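# Two-arm robot closes and locks a mailer box lid

## Task

Shut the mailer box lid so that all flaps sit tucked inside the box walls and the front flap's locking tabs are caught beneath the front wall's ledge. The box must end up roughly at its original spot and orientation, no other object on the table may be in contact with it, and the closed state must hold by itself once the robot lets go.

## Robot and tools

Robot: two xArm7-style arms, left_arm and right_arm, each with seven revolute joints and a parallel two-finger gripper. Bases in the scene frame: left_arm at (-0.040, +0.417, 0) m with quat_wxyz (+1.000, 0, 0, -0.019); right_arm at (-0.047, -0.315, 0) m with quat_wxyz (+0.996, 0, 0, -0.091).

Scene frame: origin on the table surface midway between the arms, +x out across the table, +z up, left_arm on the +y side. The arm names do not tell you which side of a camera image an arm appears on. A gripper's fingers extend along its own +z and separate along its own y. The reported end_effector_position is the pinch point between closed finger pads, roughly 2 cm short of the fingertips; closing pushes the tips about 10 mm further along +z. Printed hand positions can be off, especially when the arm is stretched far.

execute_actions(actions, pictures). actions holds zero or one item. An empty list is a pure look: no command, just the current state plus camera pictures. An action item is {"rows": [...], "steps": n} with n from 1 to 15 (default 15), each step lasting 1/30 s; an action needs at least 8 steps. A wait item is {"steps": n} with n up to 300 and no rows; it counts from the previous result, and your reply time eats into it. pictures true attaches images to an action result; otherwise only an empty-list call returns them. A refused call moves nothing.

Rows: each row is one flat list of 16 numbers, each in [-1, 1], covering both arms even if one stays still. Order: left_arm joints 1-7 (waist, shoulder, upper arm roll, elbow, forearm roll, wrist pitch, wrist roll), then left opening, then the same eight for right_arm. Rows are used one per step; if there are fewer rows than steps, the last one repeats. Joint numbers are offsets, not poses: scaled so 1.0 equals 2.036 rad, and measured from the joint angles in the most recent result that reported them (before any such result, or for later calls within the same reply, from where the arm stands when the action begins). They are not relative to the previous row. So all-zero joint entries pull the arm back to that reference, they do not hold still. The opening value is absolute: +1 fully open, -1 closed.

Joint ranges (rad): waist -6.283 to 6.283; shoulder -2.059 to 2.094; upper arm roll -6.283 to 6.283; elbow -0.192 to 3.927; forearm roll -6.283 to 6.283; wrist pitch -1.693 to 3.142; wrist roll -6.283 to 6.283. The true ends may differ by up to 0.010 rad. A request more than 0.010 rad beyond a stated end is refused; requests past the real end are clipped there, reported as "joint sent to its limit" (possibly about an earlier action still running). No such line does not prove room remains.

Motion limits: targets move at most 3.14 rad/s with about 0.16 s ramp-up, and all joints of an arm are slowed together. Each step keeps targets within 0.623 rad of measured angles, and if targets would put the gripper more than 70 mm from where it is, they are scaled back. Big moves therefore take several actions. After the last row, arms keep heading to that target while you think or wait, until motion stalls or a step is HELD; then only a new action moves them further. Each result is captured 8 steps before the action ends; those remaining steps run during your reply.

Result lines: the state line per arm gives end_effector_position (m), end_effector_quat_wxyz, and linear/angular velocity. Joint positions and Joint velocities list each arm's seven joints (rad, rad/s) then finger-pad gap (m; 0.084 fully open). grip_measured is the measured opening on the command scale. "joint command not followed" means the clearance check altered or blocked joint targets on some steps; HELD marks steps where your row was partly or wholly not sent. MOTOR HOT appears from 65 °C; at 80 °C an OVER-TEMPERATURE FAULT brakes that arm until it cools. A torque fault (contact torque reaching a joint's load limit: waist and shoulder 45, upper arm roll, elbow and forearm roll 27, wrist pitch and wrist roll 18 N m, including held weight) stops the arm, backs the joint off, pauses 10 s and drops the rest of the call.

Gripping: to hold, command an opening well under grip_measured; the lower, the harder the squeeze (about 24 N per pad for objects up to ~6 cm). -1 gives full force on parts at least ~0.5 mm thick. Returning the read grip_measured still presses lightly; wide parts may slip. Fast closing can hit harder. Held parts may occasionally be tugged briefly.

zoom_image(camera, region): enlarged view of part of the latest full image from cam_head_left, cam_head_right, cam_high, cam_low, cam_left_wrist or cam_right_wrist (each 672x504). region is [x0, y0, x1, y1] in pixels from the top-left, at most 504x504.

show_instructions(): shows the scene's reference image pages; moves nothing. read_manual(section): returns URDF licence texts ("licences"). finished_scene(scene): ends the given scene number and grades it; irreversible. Replying without any tool call ends everything.

Avoid: knocking anything off the table, arms colliding or pushing each other, slamming, dropping, hard pushes on the box, long load-holding that heats motors, and leaving the lid held shut only by the gripper. Finish with the box released and stable.

Each tool is called after "Request:" in YAML: its name, and indented under it one key for each argument.

Reference images:

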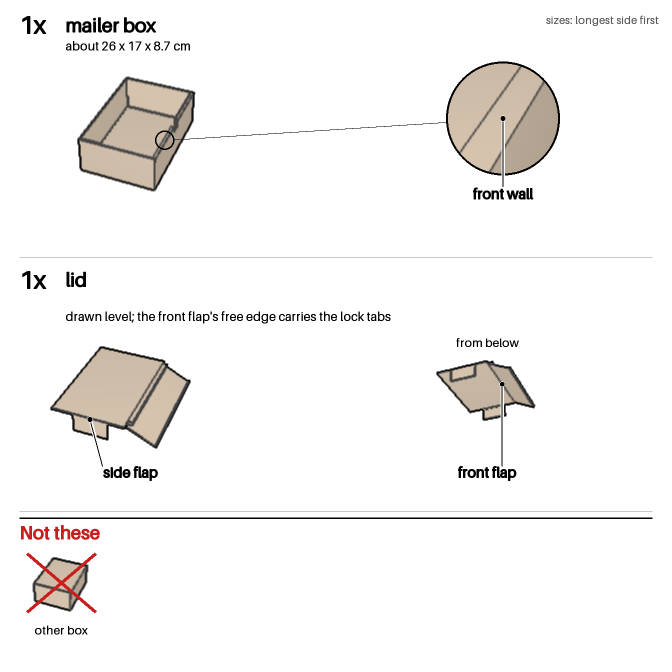

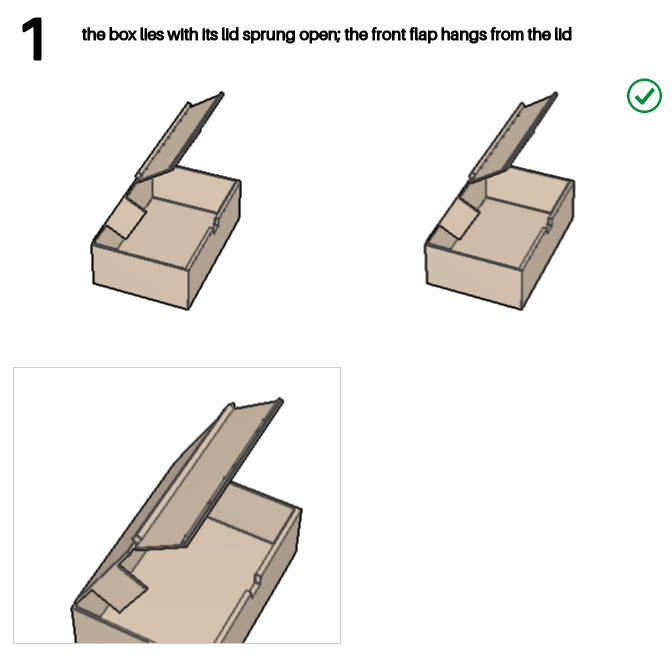

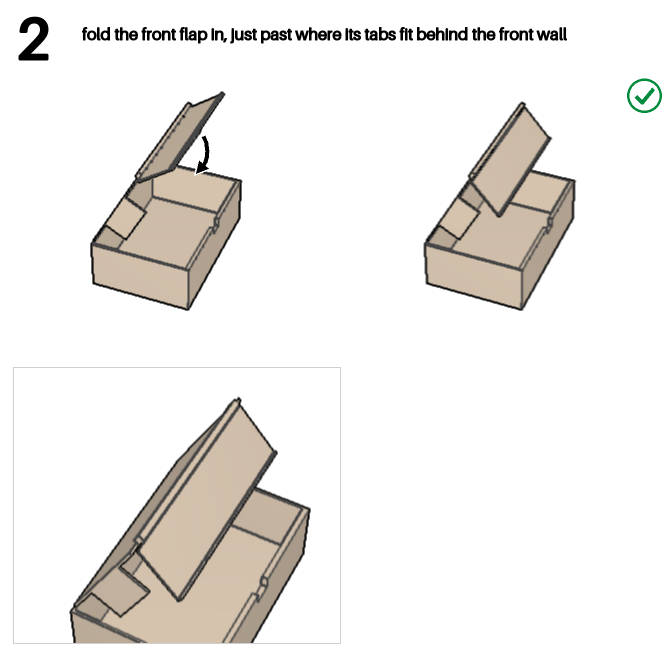

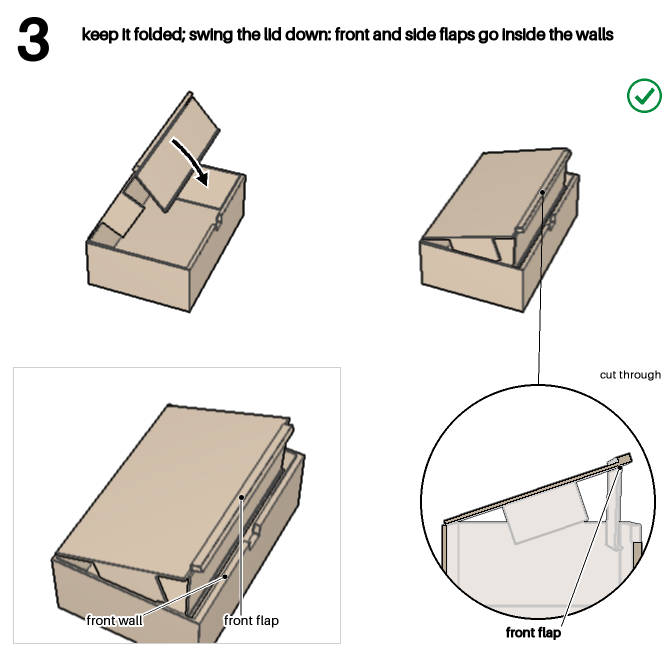

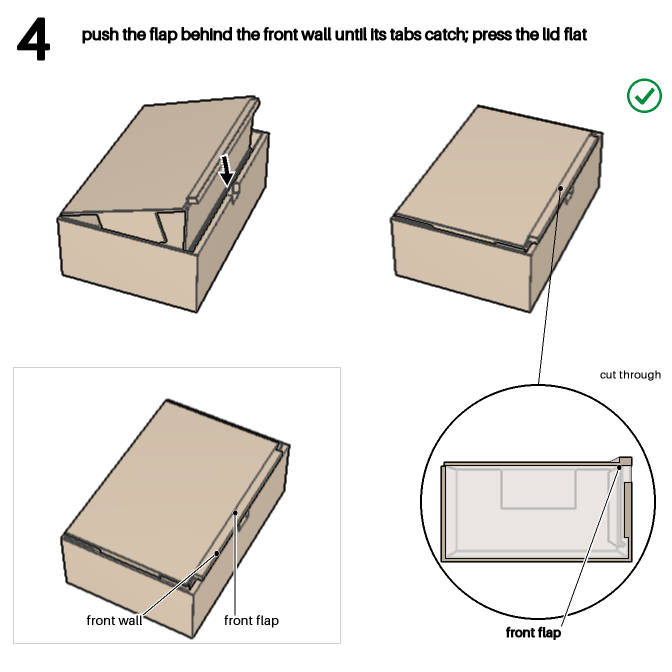

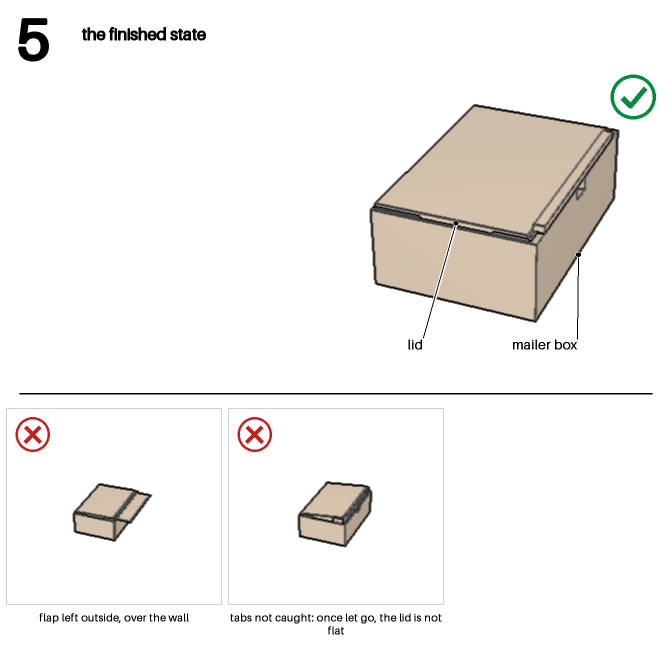

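## Session

Request:
execute_actions:
  actions: []

Scene clock: 0.00 s of 4240.00 s.
left_arm: end_effector_position=(+0.3611, +0.4024, +0.2526) grip_measured=+1.00 end_effector_quat_wxyz=(-0.001, +1.000, -0.018, +0.003) end_effector_velocity=(-0.000, -0.001, -0.000) end_effector_angular_velocity=(-0.001, +0.000, -0.004) | right_arm: end_effector_position=(+0.3459, -0.3888, +0.2505) grip_measured=+1.00 end_effector_quat_wxyz=(-0.000, +0.996, -0.093, +0.001) end_effector_velocity=(-0.000, +0.000, -0.000) end_effector_angular_velocity=(+0.000, +0.001, +0.001)
Joint positions: left_arm=[-0.001 -0.253  0.     0.923  0.002  1.169 -0.002  0.084] | right_arm=[-0.002 -0.251 -0.003  0.92   0.     1.169 -0.001  0.084]
Joint velocities: left_arm=[-0.002  0.    -0.    -0.    -0.001 -0.     0.001 -0.   ] | right_arm=[ 0.     0.     0.    -0.    -0.     0.001 -0.     0.   ]

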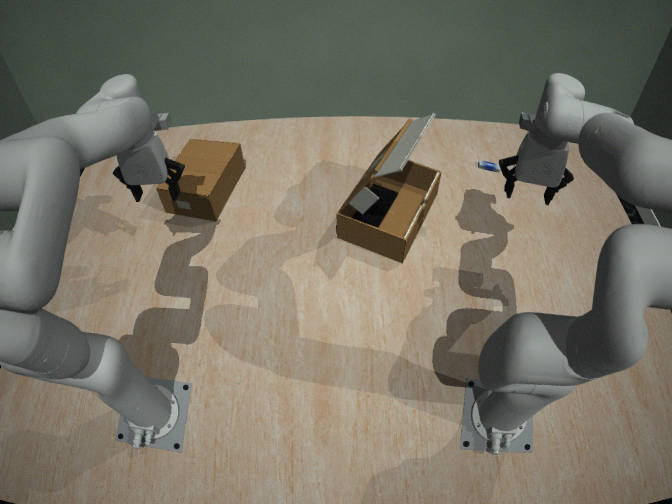

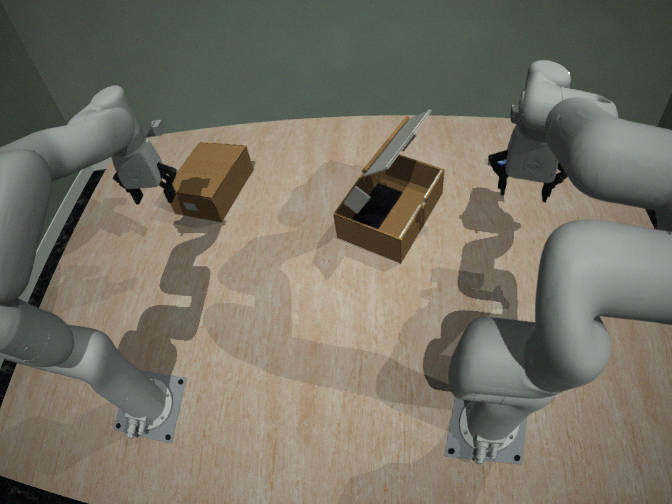

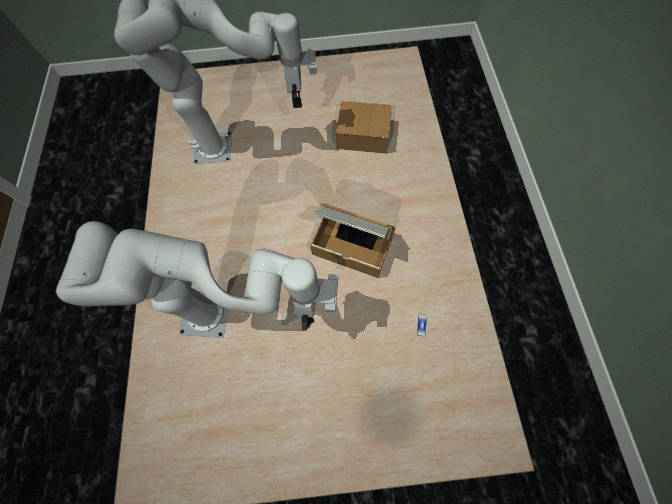

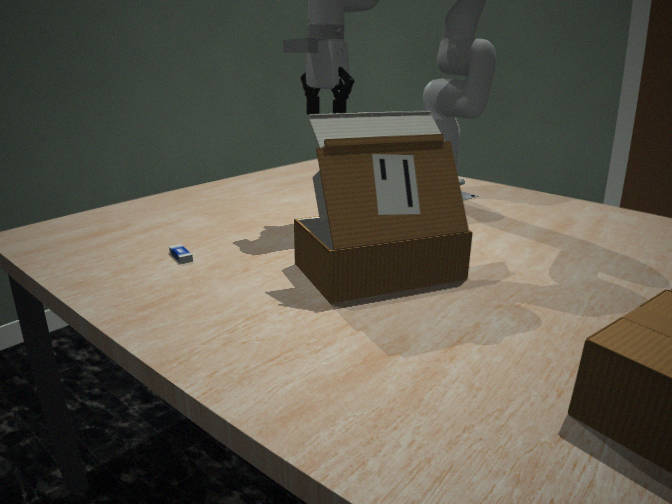

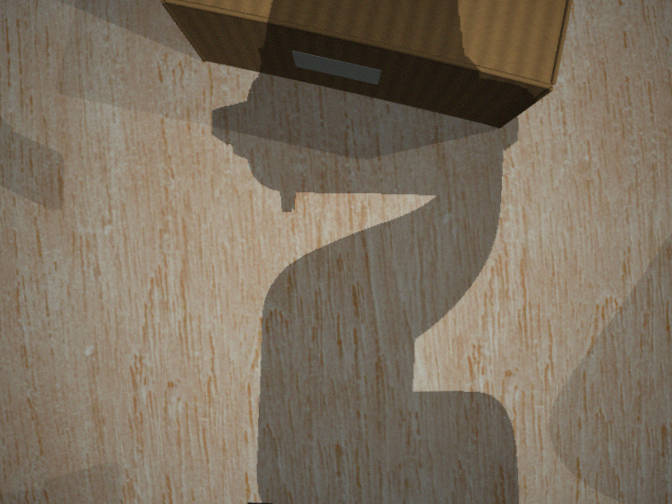

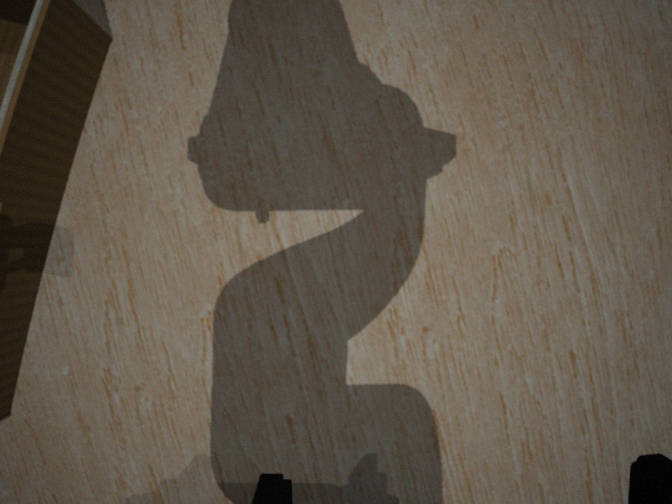

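Request:
execute_actions:
  actions:
    - {"rows":[[-0.336,0.2456,0,0.149,0,-0.338,0,-1,0,0,0,0,0.295,0,0,-1]]}

Request:
execute_actions:
  actions:
    - {"steps":40}
  pictures: true

Scene clock: 2.93 s of 4240.00 s.
left_arm: end_effector_position=(+0.4052, +0.3414, +0.2476) grip_measured=-0.12 end_effector_quat_wxyz=(+0.003, +0.995, -0.084, +0.049) end_effector_velocity=(+0.204, -0.390, -0.032) end_effector_angular_velocity=(-0.083, -0.499, -0.777) | right_arm: end_effector_position=(+0.3589, -0.3352, +0.2575) grip_measured=-0.12 end_effector_quat_wxyz=(-0.127, +0.981, -0.146, +0.013) end_effector_velocity=(+0.131, +0.435, +0.118) end_effector_angular_velocity=(+2.056, -0.392, -0.862)
Joint positions: left_arm=[-0.132 -0.151 -0.     0.985  0.002  1.037 -0.002  0.039] | right_arm=[-0.002 -0.251 -0.003  0.92   0.278  1.169 -0.001  0.039]
Joint velocities: left_arm=[-0.752  0.54  -0.023  0.31  -0.001 -0.735  0.001 -0.217] | right_arm=[ 0.009 -0.002  0.017  0.002  2.277  0.    -0.    -0.215]
Steps of this call (steps 1 to 81: nothing new was sent; steps 82 to 88: the first 7 steps of this action). Readings (joint positions):
82: left_arm=[-0.002 -0.252 0.000 0.923 0.002 1.168 -0.003] | right_arm=[-0.002 -0.251 -0.003 0.920 0.001 1.169 -0.001]
83: left_arm=[-0.007 -0.248 0.002 0.926 0.002 1.161 -0.003] | right_arm=[-0.002 -0.251 -0.003 0.920 0.009 1.169 -0.001]
85: left_arm=[-0.051 -0.213 0.007 0.950 0.002 1.115 -0.003] | right_arm=[-0.002 -0.251 -0.004 0.920 0.070 1.169 -0.001]
88: the state above

Scene clock: 4.27 s of 4240.00 s.
left_arm: end_effector_position=(+0.4386, -0.0034, +0.2271) grip_measured=-1.00 end_effector_quat_wxyz=(+0.087, +0.907, -0.342, +0.231) end_effector_velocity=(-0.000, -0.001, -0.001) end_effector_angular_velocity=(-0.000, +0.001, +0.000) | right_arm: end_effector_position=(+0.3806, -0.2794, +0.2832) grip_measured=-1.00 end_effector_quat_wxyz=(-0.271, +0.940, -0.203, +0.026) end_effector_velocity=(-0.000, +0.000, +0.000) end_effector_angular_velocity=(+0.000, +0.000, +0.000)
Joint positions: left_arm=[-0.685  0.247  0.     1.226  0.002  0.481 -0.003  0.   ] | right_arm=[-0.002 -0.251 -0.003  0.92   0.601  1.169 -0.001  0.   ]
Joint velocities: left_arm=[-0.     0.001 -0.001  0.    -0.001 -0.    -0.     0.   ] | right_arm=[ 0. -0.  0.  0. -0.  0.  0.  0.]
Kept back: nothing.
Steps of this call (steps 1 to 8: the last 8 steps of your previous action; steps 9 to 40: the robot went on to your last target). Readings (joint positions):
1: left_arm=[-0.157 -0.133 -0.000 0.995 0.002 1.013 -0.002] | right_arm=[-0.002 -0.251 -0.003 0.920 0.352 1.169 -0.001]
2: left_arm=[-0.181 -0.116 0.000 1.006 0.002 0.988 -0.002] | right_arm=[-0.002 -0.251 -0.003 0.920 0.420 1.169 -0.001]
4: left_arm=[-0.229 -0.081 0.000 1.027 0.002 0.940 -0.002] | right_arm=[-0.001 -0.251 -0.002 0.920 0.522 1.169 -0.001]
8: left_arm=[-0.323 -0.013 -0.000 1.068 0.002 0.845 -0.002] | right_arm=[-0.002 -0.251 -0.003 0.920 0.589 1.169 -0.001]
40: the state above

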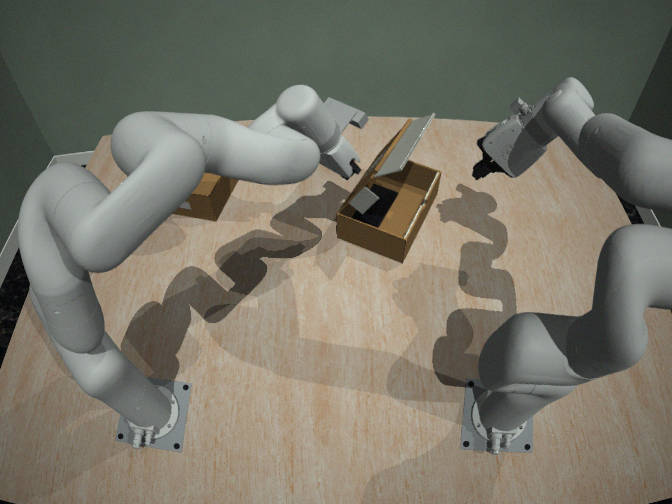

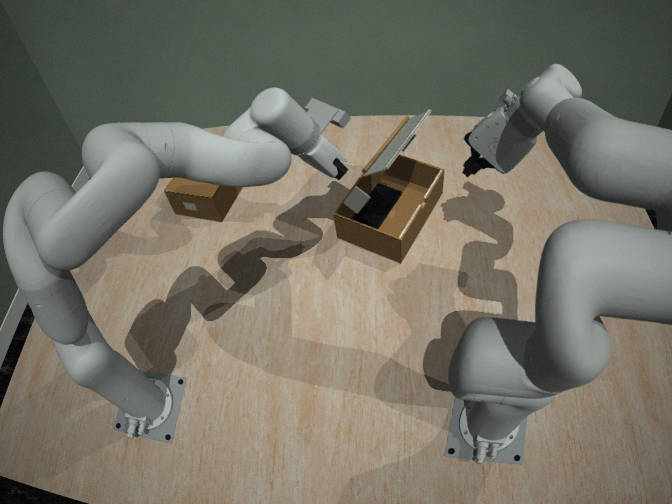

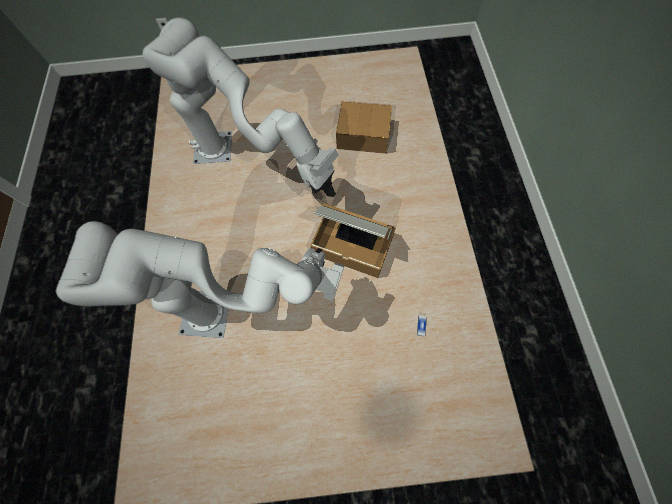

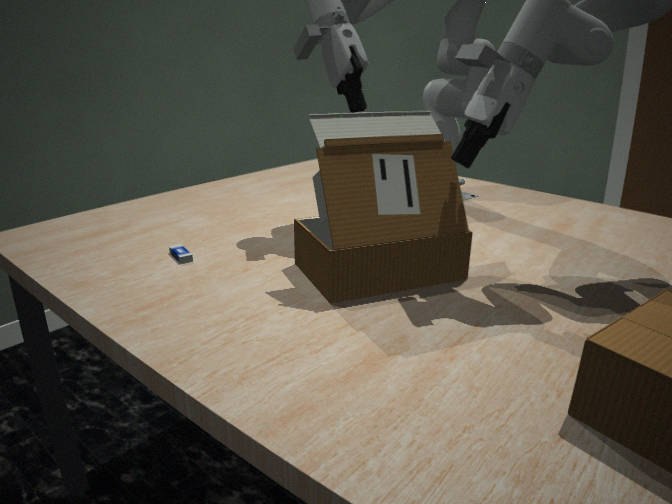

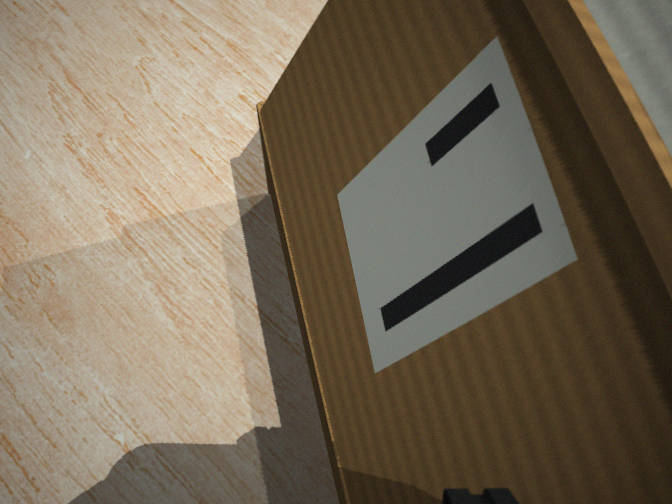

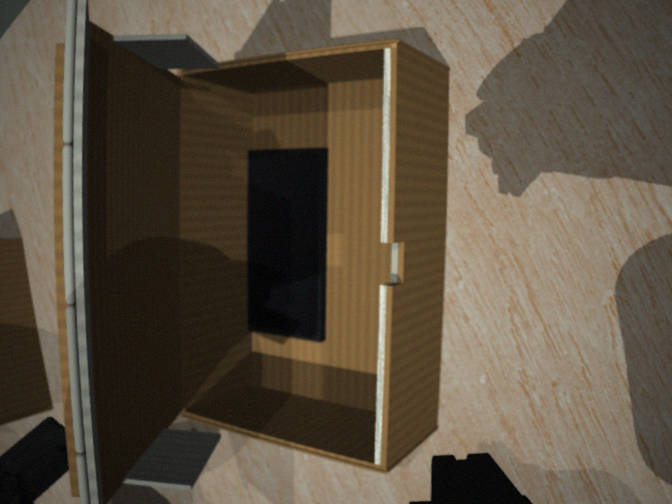

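Request:
execute_actions:
  actions:
    - {"rows":[[-0.04,0.151,0,0.128,0,-0.024,0,-1,-0.05,0.213,0,0.019,0.12,-0.192,0,-1]]}

Request:
execute_actions:
  actions:
    - {"steps":30}
  pictures: true

Scene clock: 4.97 s of 4240.00 s.
left_arm: end_effector_position=(+0.4495, -0.0556, +0.1927) grip_measured=-1.00 end_effector_quat_wxyz=(+0.092, +0.898, -0.363, +0.230) end_effector_velocity=(-0.022, -0.322, -0.326) end_effector_angular_velocity=(+0.098, +0.133, -0.361) | right_arm: end_effector_position=(+0.4212, -0.3067, +0.2352) grip_measured=-1.00 end_effector_quat_wxyz=(-0.288, +0.916, -0.279, +0.032) end_effector_velocity=(+0.185, -0.187, -0.342) end_effector_angular_velocity=(+0.227, +0.251, -0.948)
Joint positions: left_arm=[-0.732  0.426  0.001  1.38   0.002  0.452 -0.002  0.   ] | right_arm=[-0.039 -0.092 -0.004  0.934  0.69   1.026 -0.001  0.   ]
Joint velocities: left_arm=[-0.312  1.145 -0.053  0.831 -0.001 -0.149 -0.     0.   ] | right_arm=[-0.223  0.953 -0.016  0.028  0.511 -0.816 -0.     0.   ]
Steps of this call (steps 1 to 14: the robot went on to your last target; steps 15 to 21: the first 7 steps of this action). Readings (joint positions):
15: left_arm=[-0.685 0.248 0.000 1.227 0.002 0.481 -0.003] | right_arm=[-0.002 -0.250 -0.003 0.920 0.601 1.169 -0.001]
16: left_arm=[-0.687 0.253 0.001 1.233 0.002 0.480 -0.003] | right_arm=[-0.003 -0.245 -0.003 0.921 0.605 1.162 -0.001]
18: left_arm=[-0.700 0.304 0.004 1.282 0.002 0.470 -0.003] | right_arm=[-0.015 -0.198 -0.001 0.931 0.635 1.115 -0.002]
21: the state above

Scene clock: 5.97 s of 4240.00 s.
left_arm: end_effector_position=(+0.4517, -0.0916, +0.1625) grip_measured=-1.00 end_effector_quat_wxyz=(+0.096, +0.892, -0.378, +0.228) end_effector_velocity=(-0.000, -0.001, +0.000) end_effector_angular_velocity=(-0.001, +0.001, -0.000) | right_arm: end_effector_position=(+0.4627, -0.3705, +0.1326) grip_measured=-1.00 end_effector_quat_wxyz=(-0.284, +0.861, -0.420, +0.041) end_effector_velocity=(-0.000, +0.000, -0.002) end_effector_angular_velocity=(-0.001, +0.002, +0.000)
Joint positions: left_arm=[-0.766  0.554  0.     1.487  0.002  0.432 -0.003  0.   ] | right_arm=[-0.104  0.183 -0.003  0.959  0.845  0.778 -0.001  0.   ]
Joint velocities: left_arm=[-0.001  0.     0.     0.    -0.002  0.     0.     0.   ] | right_arm=[ 0.001  0.002 -0.    -0.001 -0.    -0.002 -0.     0.   ]
Kept back: nothing.
Steps of this call (steps 1 to 8: the last 8 steps of your previous action; steps 9 to 30: the robot went on to your last target). Readings (joint positions):
1: left_arm=[-0.742 0.463 -0.001 1.406 0.002 0.447 -0.002] | right_arm=[-0.046 -0.061 -0.004 0.935 0.707 0.999 -0.001]
2: left_arm=[-0.750 0.494 -0.002 1.430 0.002 0.443 -0.002] | right_arm=[-0.053 -0.031 -0.004 0.938 0.724 0.972 -0.001]
4: left_arm=[-0.762 0.534 -0.003 1.461 0.002 0.437 -0.002] | right_arm=[-0.067 0.028 -0.003 0.945 0.757 0.918 -0.001]
8: left_arm=[-0.765 0.551 0.001 1.483 0.002 0.433 -0.003] | right_arm=[-0.093 0.139 -0.004 0.953 0.819 0.820 -0.001]
30: the state above
All arms were judged still, so your last target was given up. Only a new action makes them travel on or press farther. Fingers that are still opening or closing keep moving.

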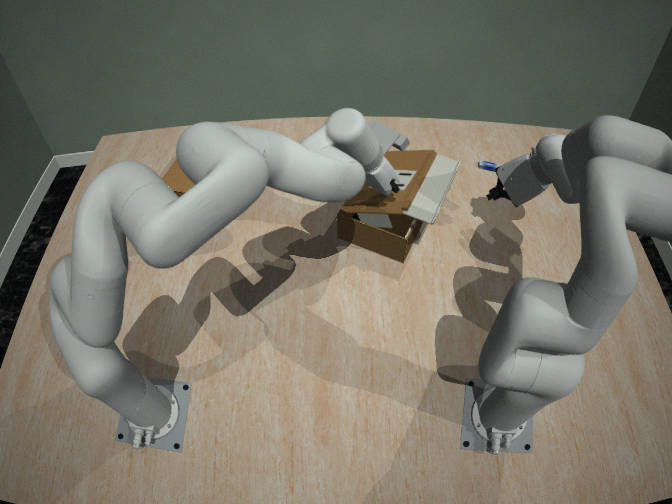

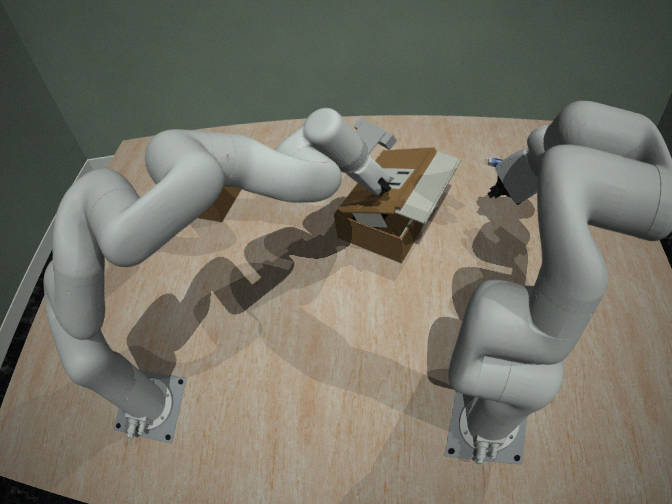

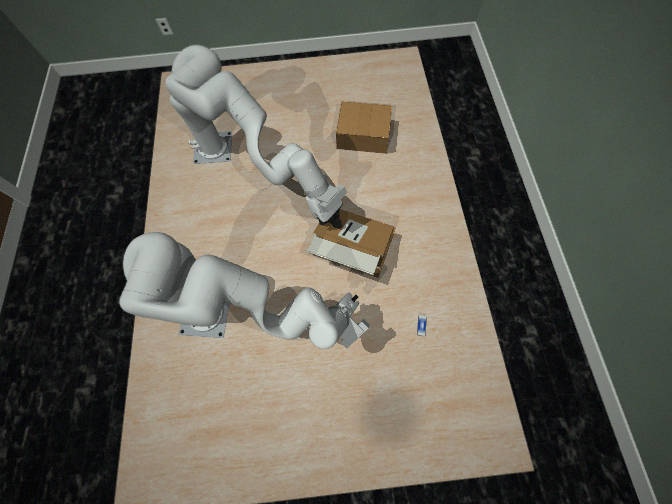

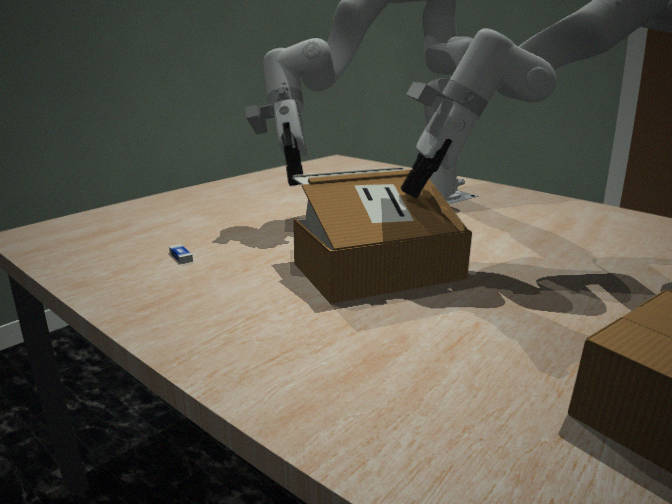

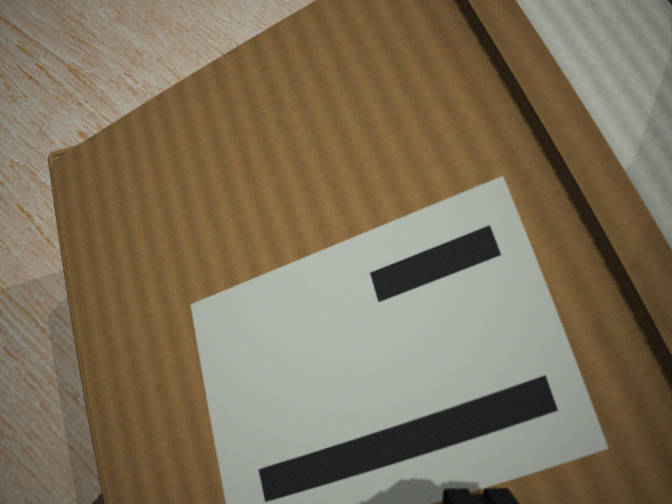

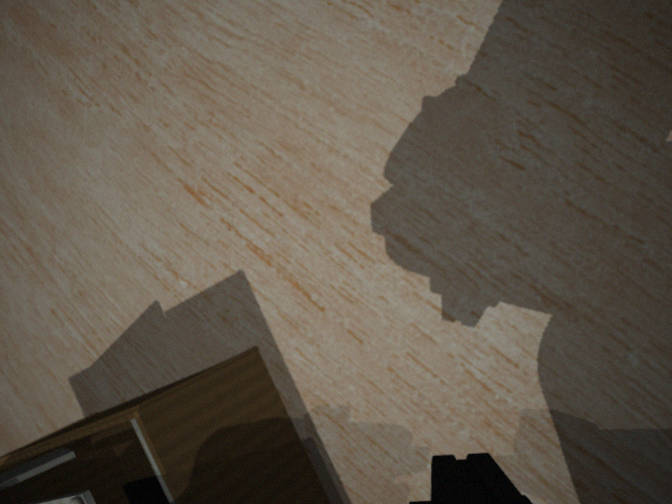

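Request:
execute_actions:
  actions:
    - {"rows":[[0,0,0,0,0,0,0,-1,0.03,-0.085,0,0,0,0,0,-1]],"steps":12}

Request:
execute_actions:
  actions:
    - {"rows":[[0,0,0,0,0,0,0,-1,0.112,0,0,0,0,0,0,-1]]}

Request:
execute_actions:
  actions:
    - {"steps":15}
  pictures: true

Scene clock: 6.57 s of 4240.00 s.
left_arm: end_effector_position=(+0.4517, -0.0916, +0.1625) grip_measured=-1.00 end_effector_quat_wxyz=(+0.096, +0.892, -0.378, +0.228) end_effector_velocity=(-0.000, +0.000, +0.000) end_effector_angular_velocity=(+0.000, +0.000, +0.000) | right_arm: end_effector_position=(+0.4665, -0.3639, +0.1540) grip_measured=-1.00 end_effector_quat_wxyz=(-0.288, +0.865, -0.407, +0.058) end_effector_velocity=(+0.119, +0.133, +0.455) end_effector_angular_velocity=(-0.237, -0.867, +0.313)
Joint positions: left_arm=[-0.766  0.554  0.     1.487  0.002  0.432 -0.003  0.   ] | right_arm=[-0.086  0.135 -0.006  0.952  0.845  0.779 -0.001  0.   ]
Joint velocities: left_arm=[-0.001 -0.001  0.001 -0.001 -0.     0.    -0.     0.   ] | right_arm=[ 0.301 -0.879  0.013  0.019 -0.    -0.001  0.     0.   ]
Steps of this call (steps 1 to 14: nothing new was sent; steps 15 to 18: the first 4 steps of this action). Readings (joint positions):
15: left_arm=[-0.766 0.554 0.000 1.487 0.002 0.432 -0.003] | right_arm=[-0.104 0.182 -0.003 0.959 0.845 0.778 -0.001]
16: left_arm=[-0.766 0.554 0.000 1.487 0.002 0.432 -0.003] | right_arm=[-0.102 0.177 -0.004 0.957 0.845 0.778 -0.001]
18: the state above

Scene clock: 7.07 s of 4240.00 s.
left_arm: end_effector_position=(+0.4517, -0.0916, +0.1625) grip_measured=-1.00 end_effector_quat_wxyz=(+0.096, +0.892, -0.378, +0.228) end_effector_velocity=(+0.002, +0.002, +0.000) end_effector_angular_velocity=(+0.001, -0.001, +0.003) | right_arm: end_effector_position=(+0.4787, -0.2690, +0.2193) grip_measured=-1.00 end_effector_quat_wxyz=(-0.308, +0.897, -0.306, +0.089) end_effector_velocity=(-0.041, +0.458, -0.000) end_effector_angular_velocity=(+0.007, +0.007, +0.875)
Joint positions: left_arm=[-0.766  0.554  0.     1.487  0.002  0.432 -0.003  0.   ] | right_arm=[ 0.094  0.014 -0.     0.958  0.845  0.779 -0.001  0.   ]
Joint velocities: left_arm=[ 0.003 -0.     0.002 -0.     0.    -0.     0.001  0.   ] | right_arm=[ 0.79   0.001  0.076  0.001 -0.     0.013 -0.001  0.   ]
Steps of this call (steps 1 to 8: the last 8 steps of your previous action; steps 9 to 15: the first 7 steps of this action, its rows measured from where the robot was after step 8). Readings (joint positions):
8: left_arm=[-0.766 0.554 0.000 1.487 0.002 0.432 -0.003] | right_arm=[-0.044 0.013 -0.003 0.959 0.845 0.778 -0.001]
9: left_arm=[-0.766 0.554 0.000 1.487 0.002 0.432 -0.003] | right_arm=[-0.043 0.012 -0.004 0.958 0.845 0.778 -0.001]
10: left_arm=[-0.766 0.554 0.000 1.487 0.002 0.432 -0.003] | right_arm=[-0.037 0.013 -0.006 0.957 0.845 0.778 -0.001]
12: left_arm=[-0.766 0.554 0.000 1.487 0.002 0.432 -0.003] | right_arm=[0.007 0.013 -0.012 0.957 0.845 0.777 -0.001]
15: the state above

Scene clock: 7.57 s of 4240.00 s.
left_arm: end_effector_position=(+0.4517, -0.0916, +0.1625) grip_measured=-1.00 end_effector_quat_wxyz=(+0.096, +0.892, -0.378, +0.228) end_effector_velocity=(-0.000, -0.001, +0.000) end_effector_angular_velocity=(-0.000, -0.001, -0.001) | right_arm: end_effector_position=(+0.4734, -0.2240, +0.2203) grip_measured=-1.00 end_effector_quat_wxyz=(-0.311, +0.909, -0.267, +0.077) end_effector_velocity=(-0.000, +0.006, +0.001) end_effector_angular_velocity=(-0.000, -0.002, +0.011)
Joint positions: left_arm=[-0.766  0.554  0.     1.487  0.002  0.432 -0.003  0.   ] | right_arm=[ 0.183  0.013 -0.004  0.959  0.845  0.778 -0.001  0.   ]
Joint velocities: left_arm=[-0.001 -0.    -0.     0.001  0.001 -0.    -0.001  0.   ] | right_arm=[ 0.005 -0.001  0.006  0.001 -0.001 -0.     0.001  0.   ]
Kept back: nothing.
Steps of this call (steps 1 to 8: the last 8 steps of your previous action; steps 9 to 15: the robot went on to your last target). Readings (joint positions):
1: left_arm=[-0.766 0.554 0.000 1.487 0.002 0.432 -0.003] | right_arm=[0.119 0.014 0.001 0.958 0.845 0.779 -0.001]
2: left_arm=[-0.766 0.554 0.000 1.487 0.002 0.432 -0.003] | right_arm=[0.140 0.013 0.002 0.959 0.845 0.779 -0.001]
4: left_arm=[-0.766 0.554 0.000 1.487 0.002 0.432 -0.003] | right_arm=[0.168 0.013 0.002 0.959 0.845 0.779 -0.002]
8: left_arm=[-0.766 0.554 0.000 1.487 0.002 0.432 -0.003] | right_arm=[0.181 0.013 -0.004 0.959 0.845 0.778 -0.001]
15: the state above

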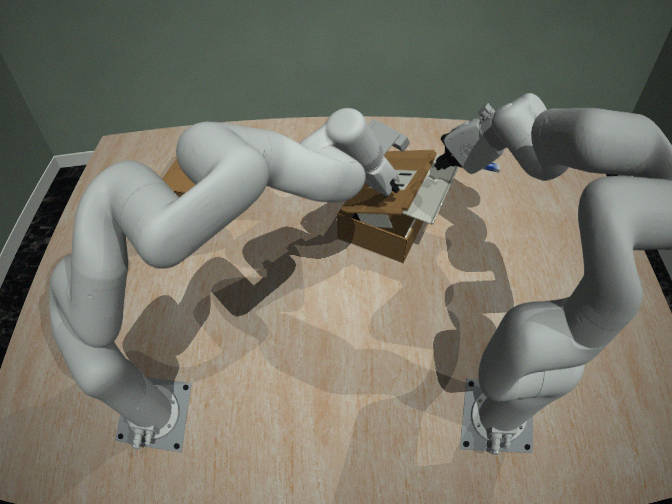

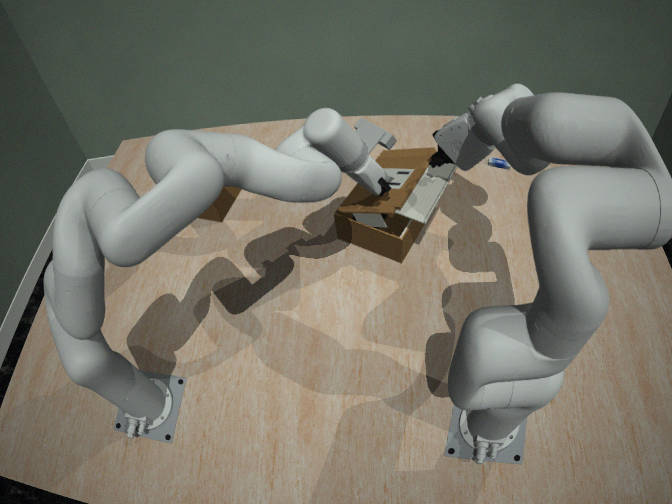

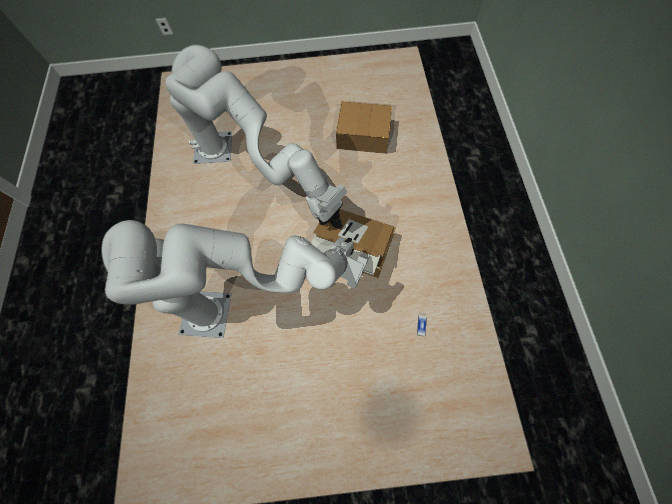

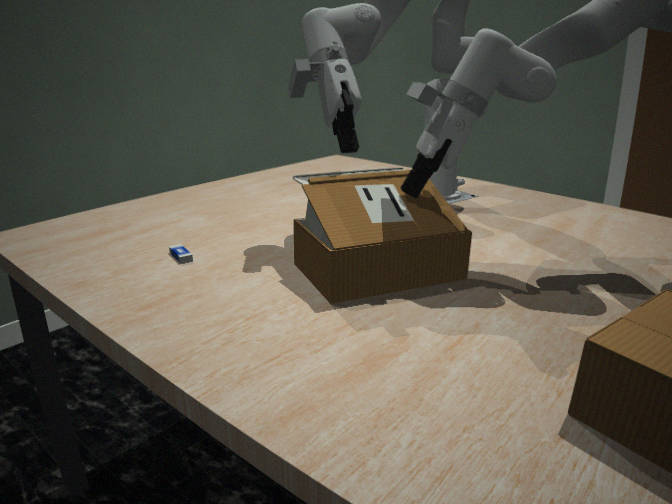

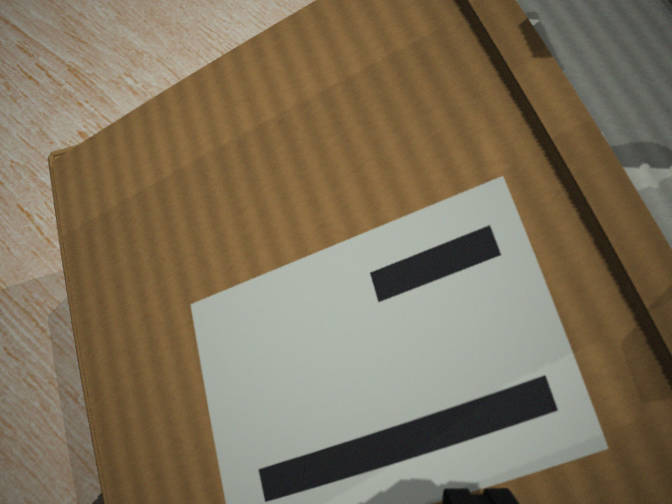

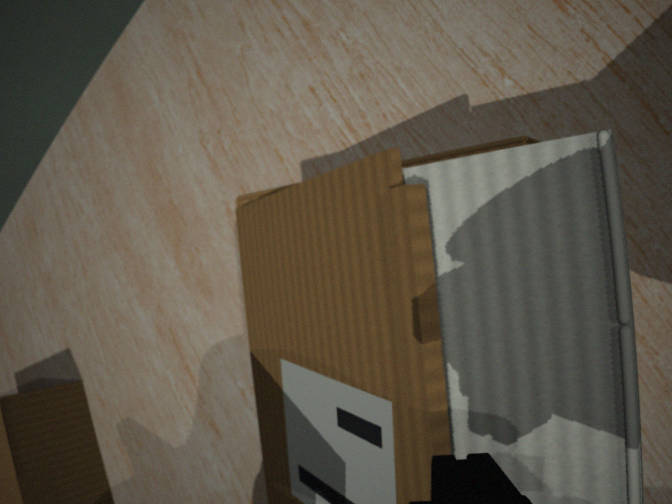

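Request:
execute_actions:
  actions:
    - {"rows":[[0,0,0,0,0,0,0,-1,0.012,0.06,0,0,0,0,0,-1]]}

Request:
execute_actions:
  actions:
    - {"steps":15}
  pictures: true

Scene clock: 8.00 s of 4240.00 s.
left_arm: end_effector_position=(+0.4516, -0.0916, +0.1624) grip_measured=-1.00 end_effector_quat_wxyz=(+0.096, +0.892, -0.378, +0.228) end_effector_velocity=(-0.003, -0.001, -0.003) end_effector_angular_velocity=(+0.003, +0.005, -0.003) | right_arm: end_effector_position=(+0.4605, -0.2121, +0.1613) grip_measured=-1.00 end_effector_quat_wxyz=(-0.296, +0.915, -0.274, +0.021) end_effector_velocity=(-0.082, +0.047, -0.204) end_effector_angular_velocity=(+0.001, +0.426, +0.100)
Joint positions: left_arm=[-0.766  0.554  0.     1.487  0.002  0.432 -0.003  0.   ] | right_arm=[ 0.205  0.122 -0.002  0.953  0.845  0.779 -0.001  0.   ]
Joint velocities: left_arm=[-0.001  0.002 -0.002 -0.002 -0.001  0.001  0.     0.   ] | right_arm=[ 0.066  0.324  0.024 -0.09  -0.002  0.017  0.001  0.   ]
Steps of this call (steps 1 to 6: the robot went on to your last target; steps 7 to 13: the first 7 steps of this action). Readings (joint positions):
7: left_arm=[-0.766 0.554 0.000 1.487 0.002 0.432 -0.003] | right_arm=[0.184 0.013 -0.003 0.959 0.845 0.778 -0.001]
8: left_arm=[-0.766 0.554 0.000 1.487 0.002 0.432 -0.003] | right_arm=[0.185 0.018 -0.003 0.961 0.845 0.778 -0.001]
10: left_arm=[-0.766 0.554 0.000 1.487 0.002 0.432 -0.003] | right_arm=[0.193 0.059 -0.005 0.966 0.845 0.777 -0.001]
13: the state above

Scene clock: 8.50 s of 4240.00 s.
left_arm: end_effector_position=(+0.4517, -0.0916, +0.1625) grip_measured=-1.00 end_effector_quat_wxyz=(+0.096, +0.892, -0.378, +0.228) end_effector_velocity=(+0.001, +0.000, +0.000) end_effector_angular_velocity=(-0.001, +0.000, +0.002) | right_arm: end_effector_position=(+0.4616, -0.2116, +0.1575) grip_measured=-1.00 end_effector_quat_wxyz=(-0.295, +0.915, -0.274, +0.018) end_effector_velocity=(-0.001, +0.001, -0.002) end_effector_angular_velocity=(+0.000, +0.004, +0.002)
Joint positions: left_arm=[-0.766  0.554  0.     1.487  0.002  0.432 -0.003  0.   ] | right_arm=[ 0.208  0.134 -0.004  0.96   0.845  0.778 -0.001  0.   ]
Joint velocities: left_arm=[ 0.001  0.     0.     0.    -0.001 -0.     0.     0.   ] | right_arm=[ 0.001  0.002  0.    -0.001  0.     0.001 -0.001  0.   ]
Kept back: nothing.
Steps of this call (steps 1 to 8: the last 8 steps of your previous action; steps 9 to 15: the robot went on to your last target). Readings (joint positions):
1: left_arm=[-0.766 0.554 0.000 1.487 0.002 0.432 -0.003] | right_arm=[0.207 0.130 -0.002 0.952 0.845 0.779 -0.001]
2: left_arm=[-0.766 0.554 0.000 1.487 0.002 0.432 -0.003] | right_arm=[0.207 0.133 -0.002 0.954 0.845 0.779 -0.001]
4: left_arm=[-0.766 0.554 0.000 1.487 0.002 0.432 -0.003] | right_arm=[0.207 0.133 -0.003 0.959 0.845 0.778 -0.001]
8: left_arm=[-0.766 0.554 0.000 1.487 0.002 0.432 -0.003] | right_arm=[0.207 0.133 -0.004 0.961 0.845 0.778 -0.001]
15: the state above

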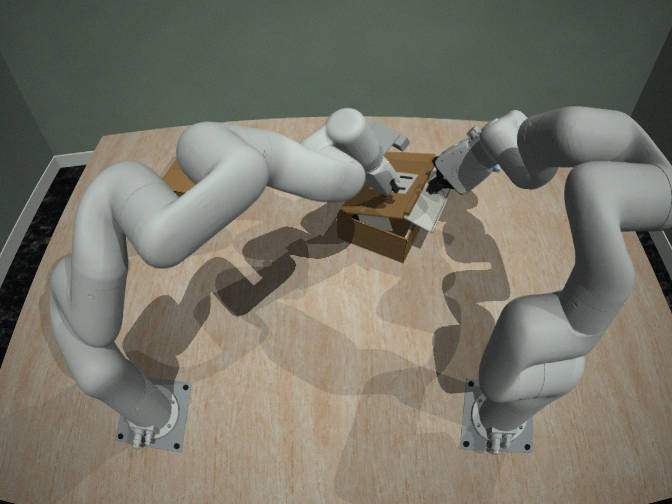

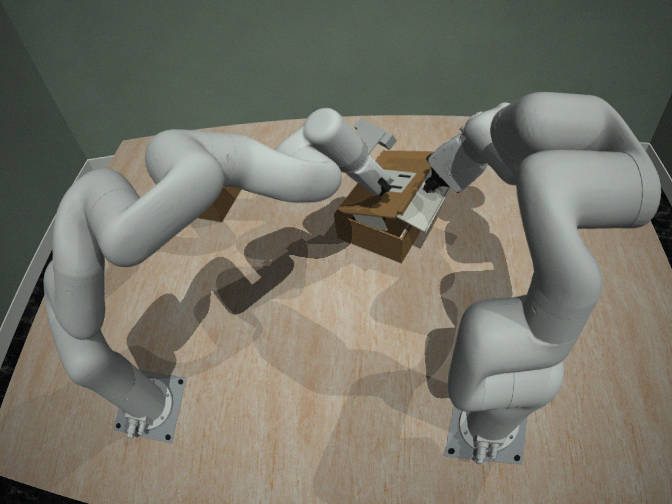

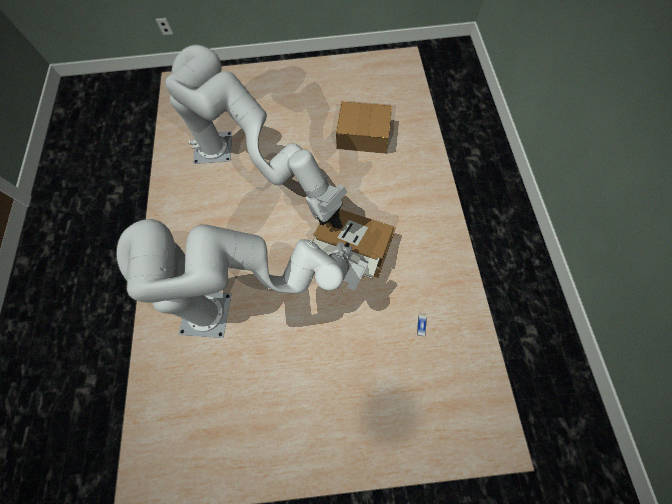

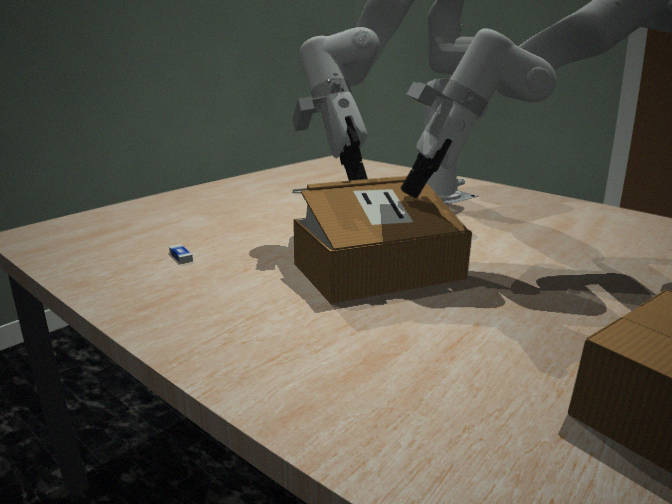

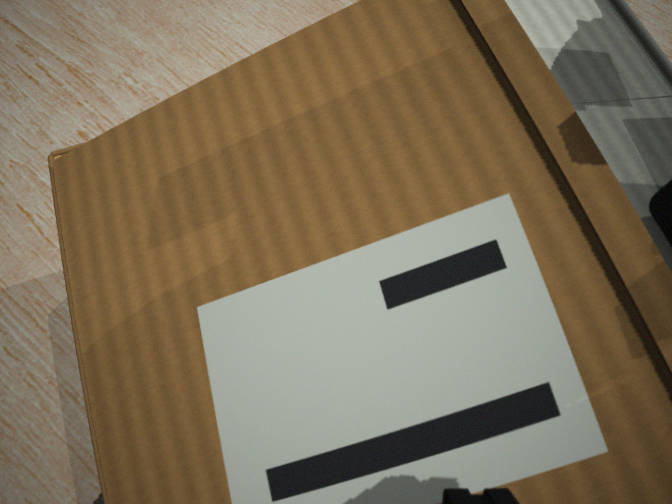

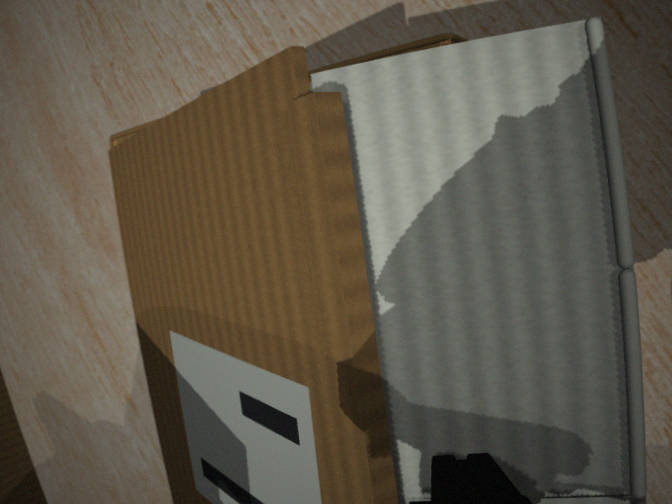

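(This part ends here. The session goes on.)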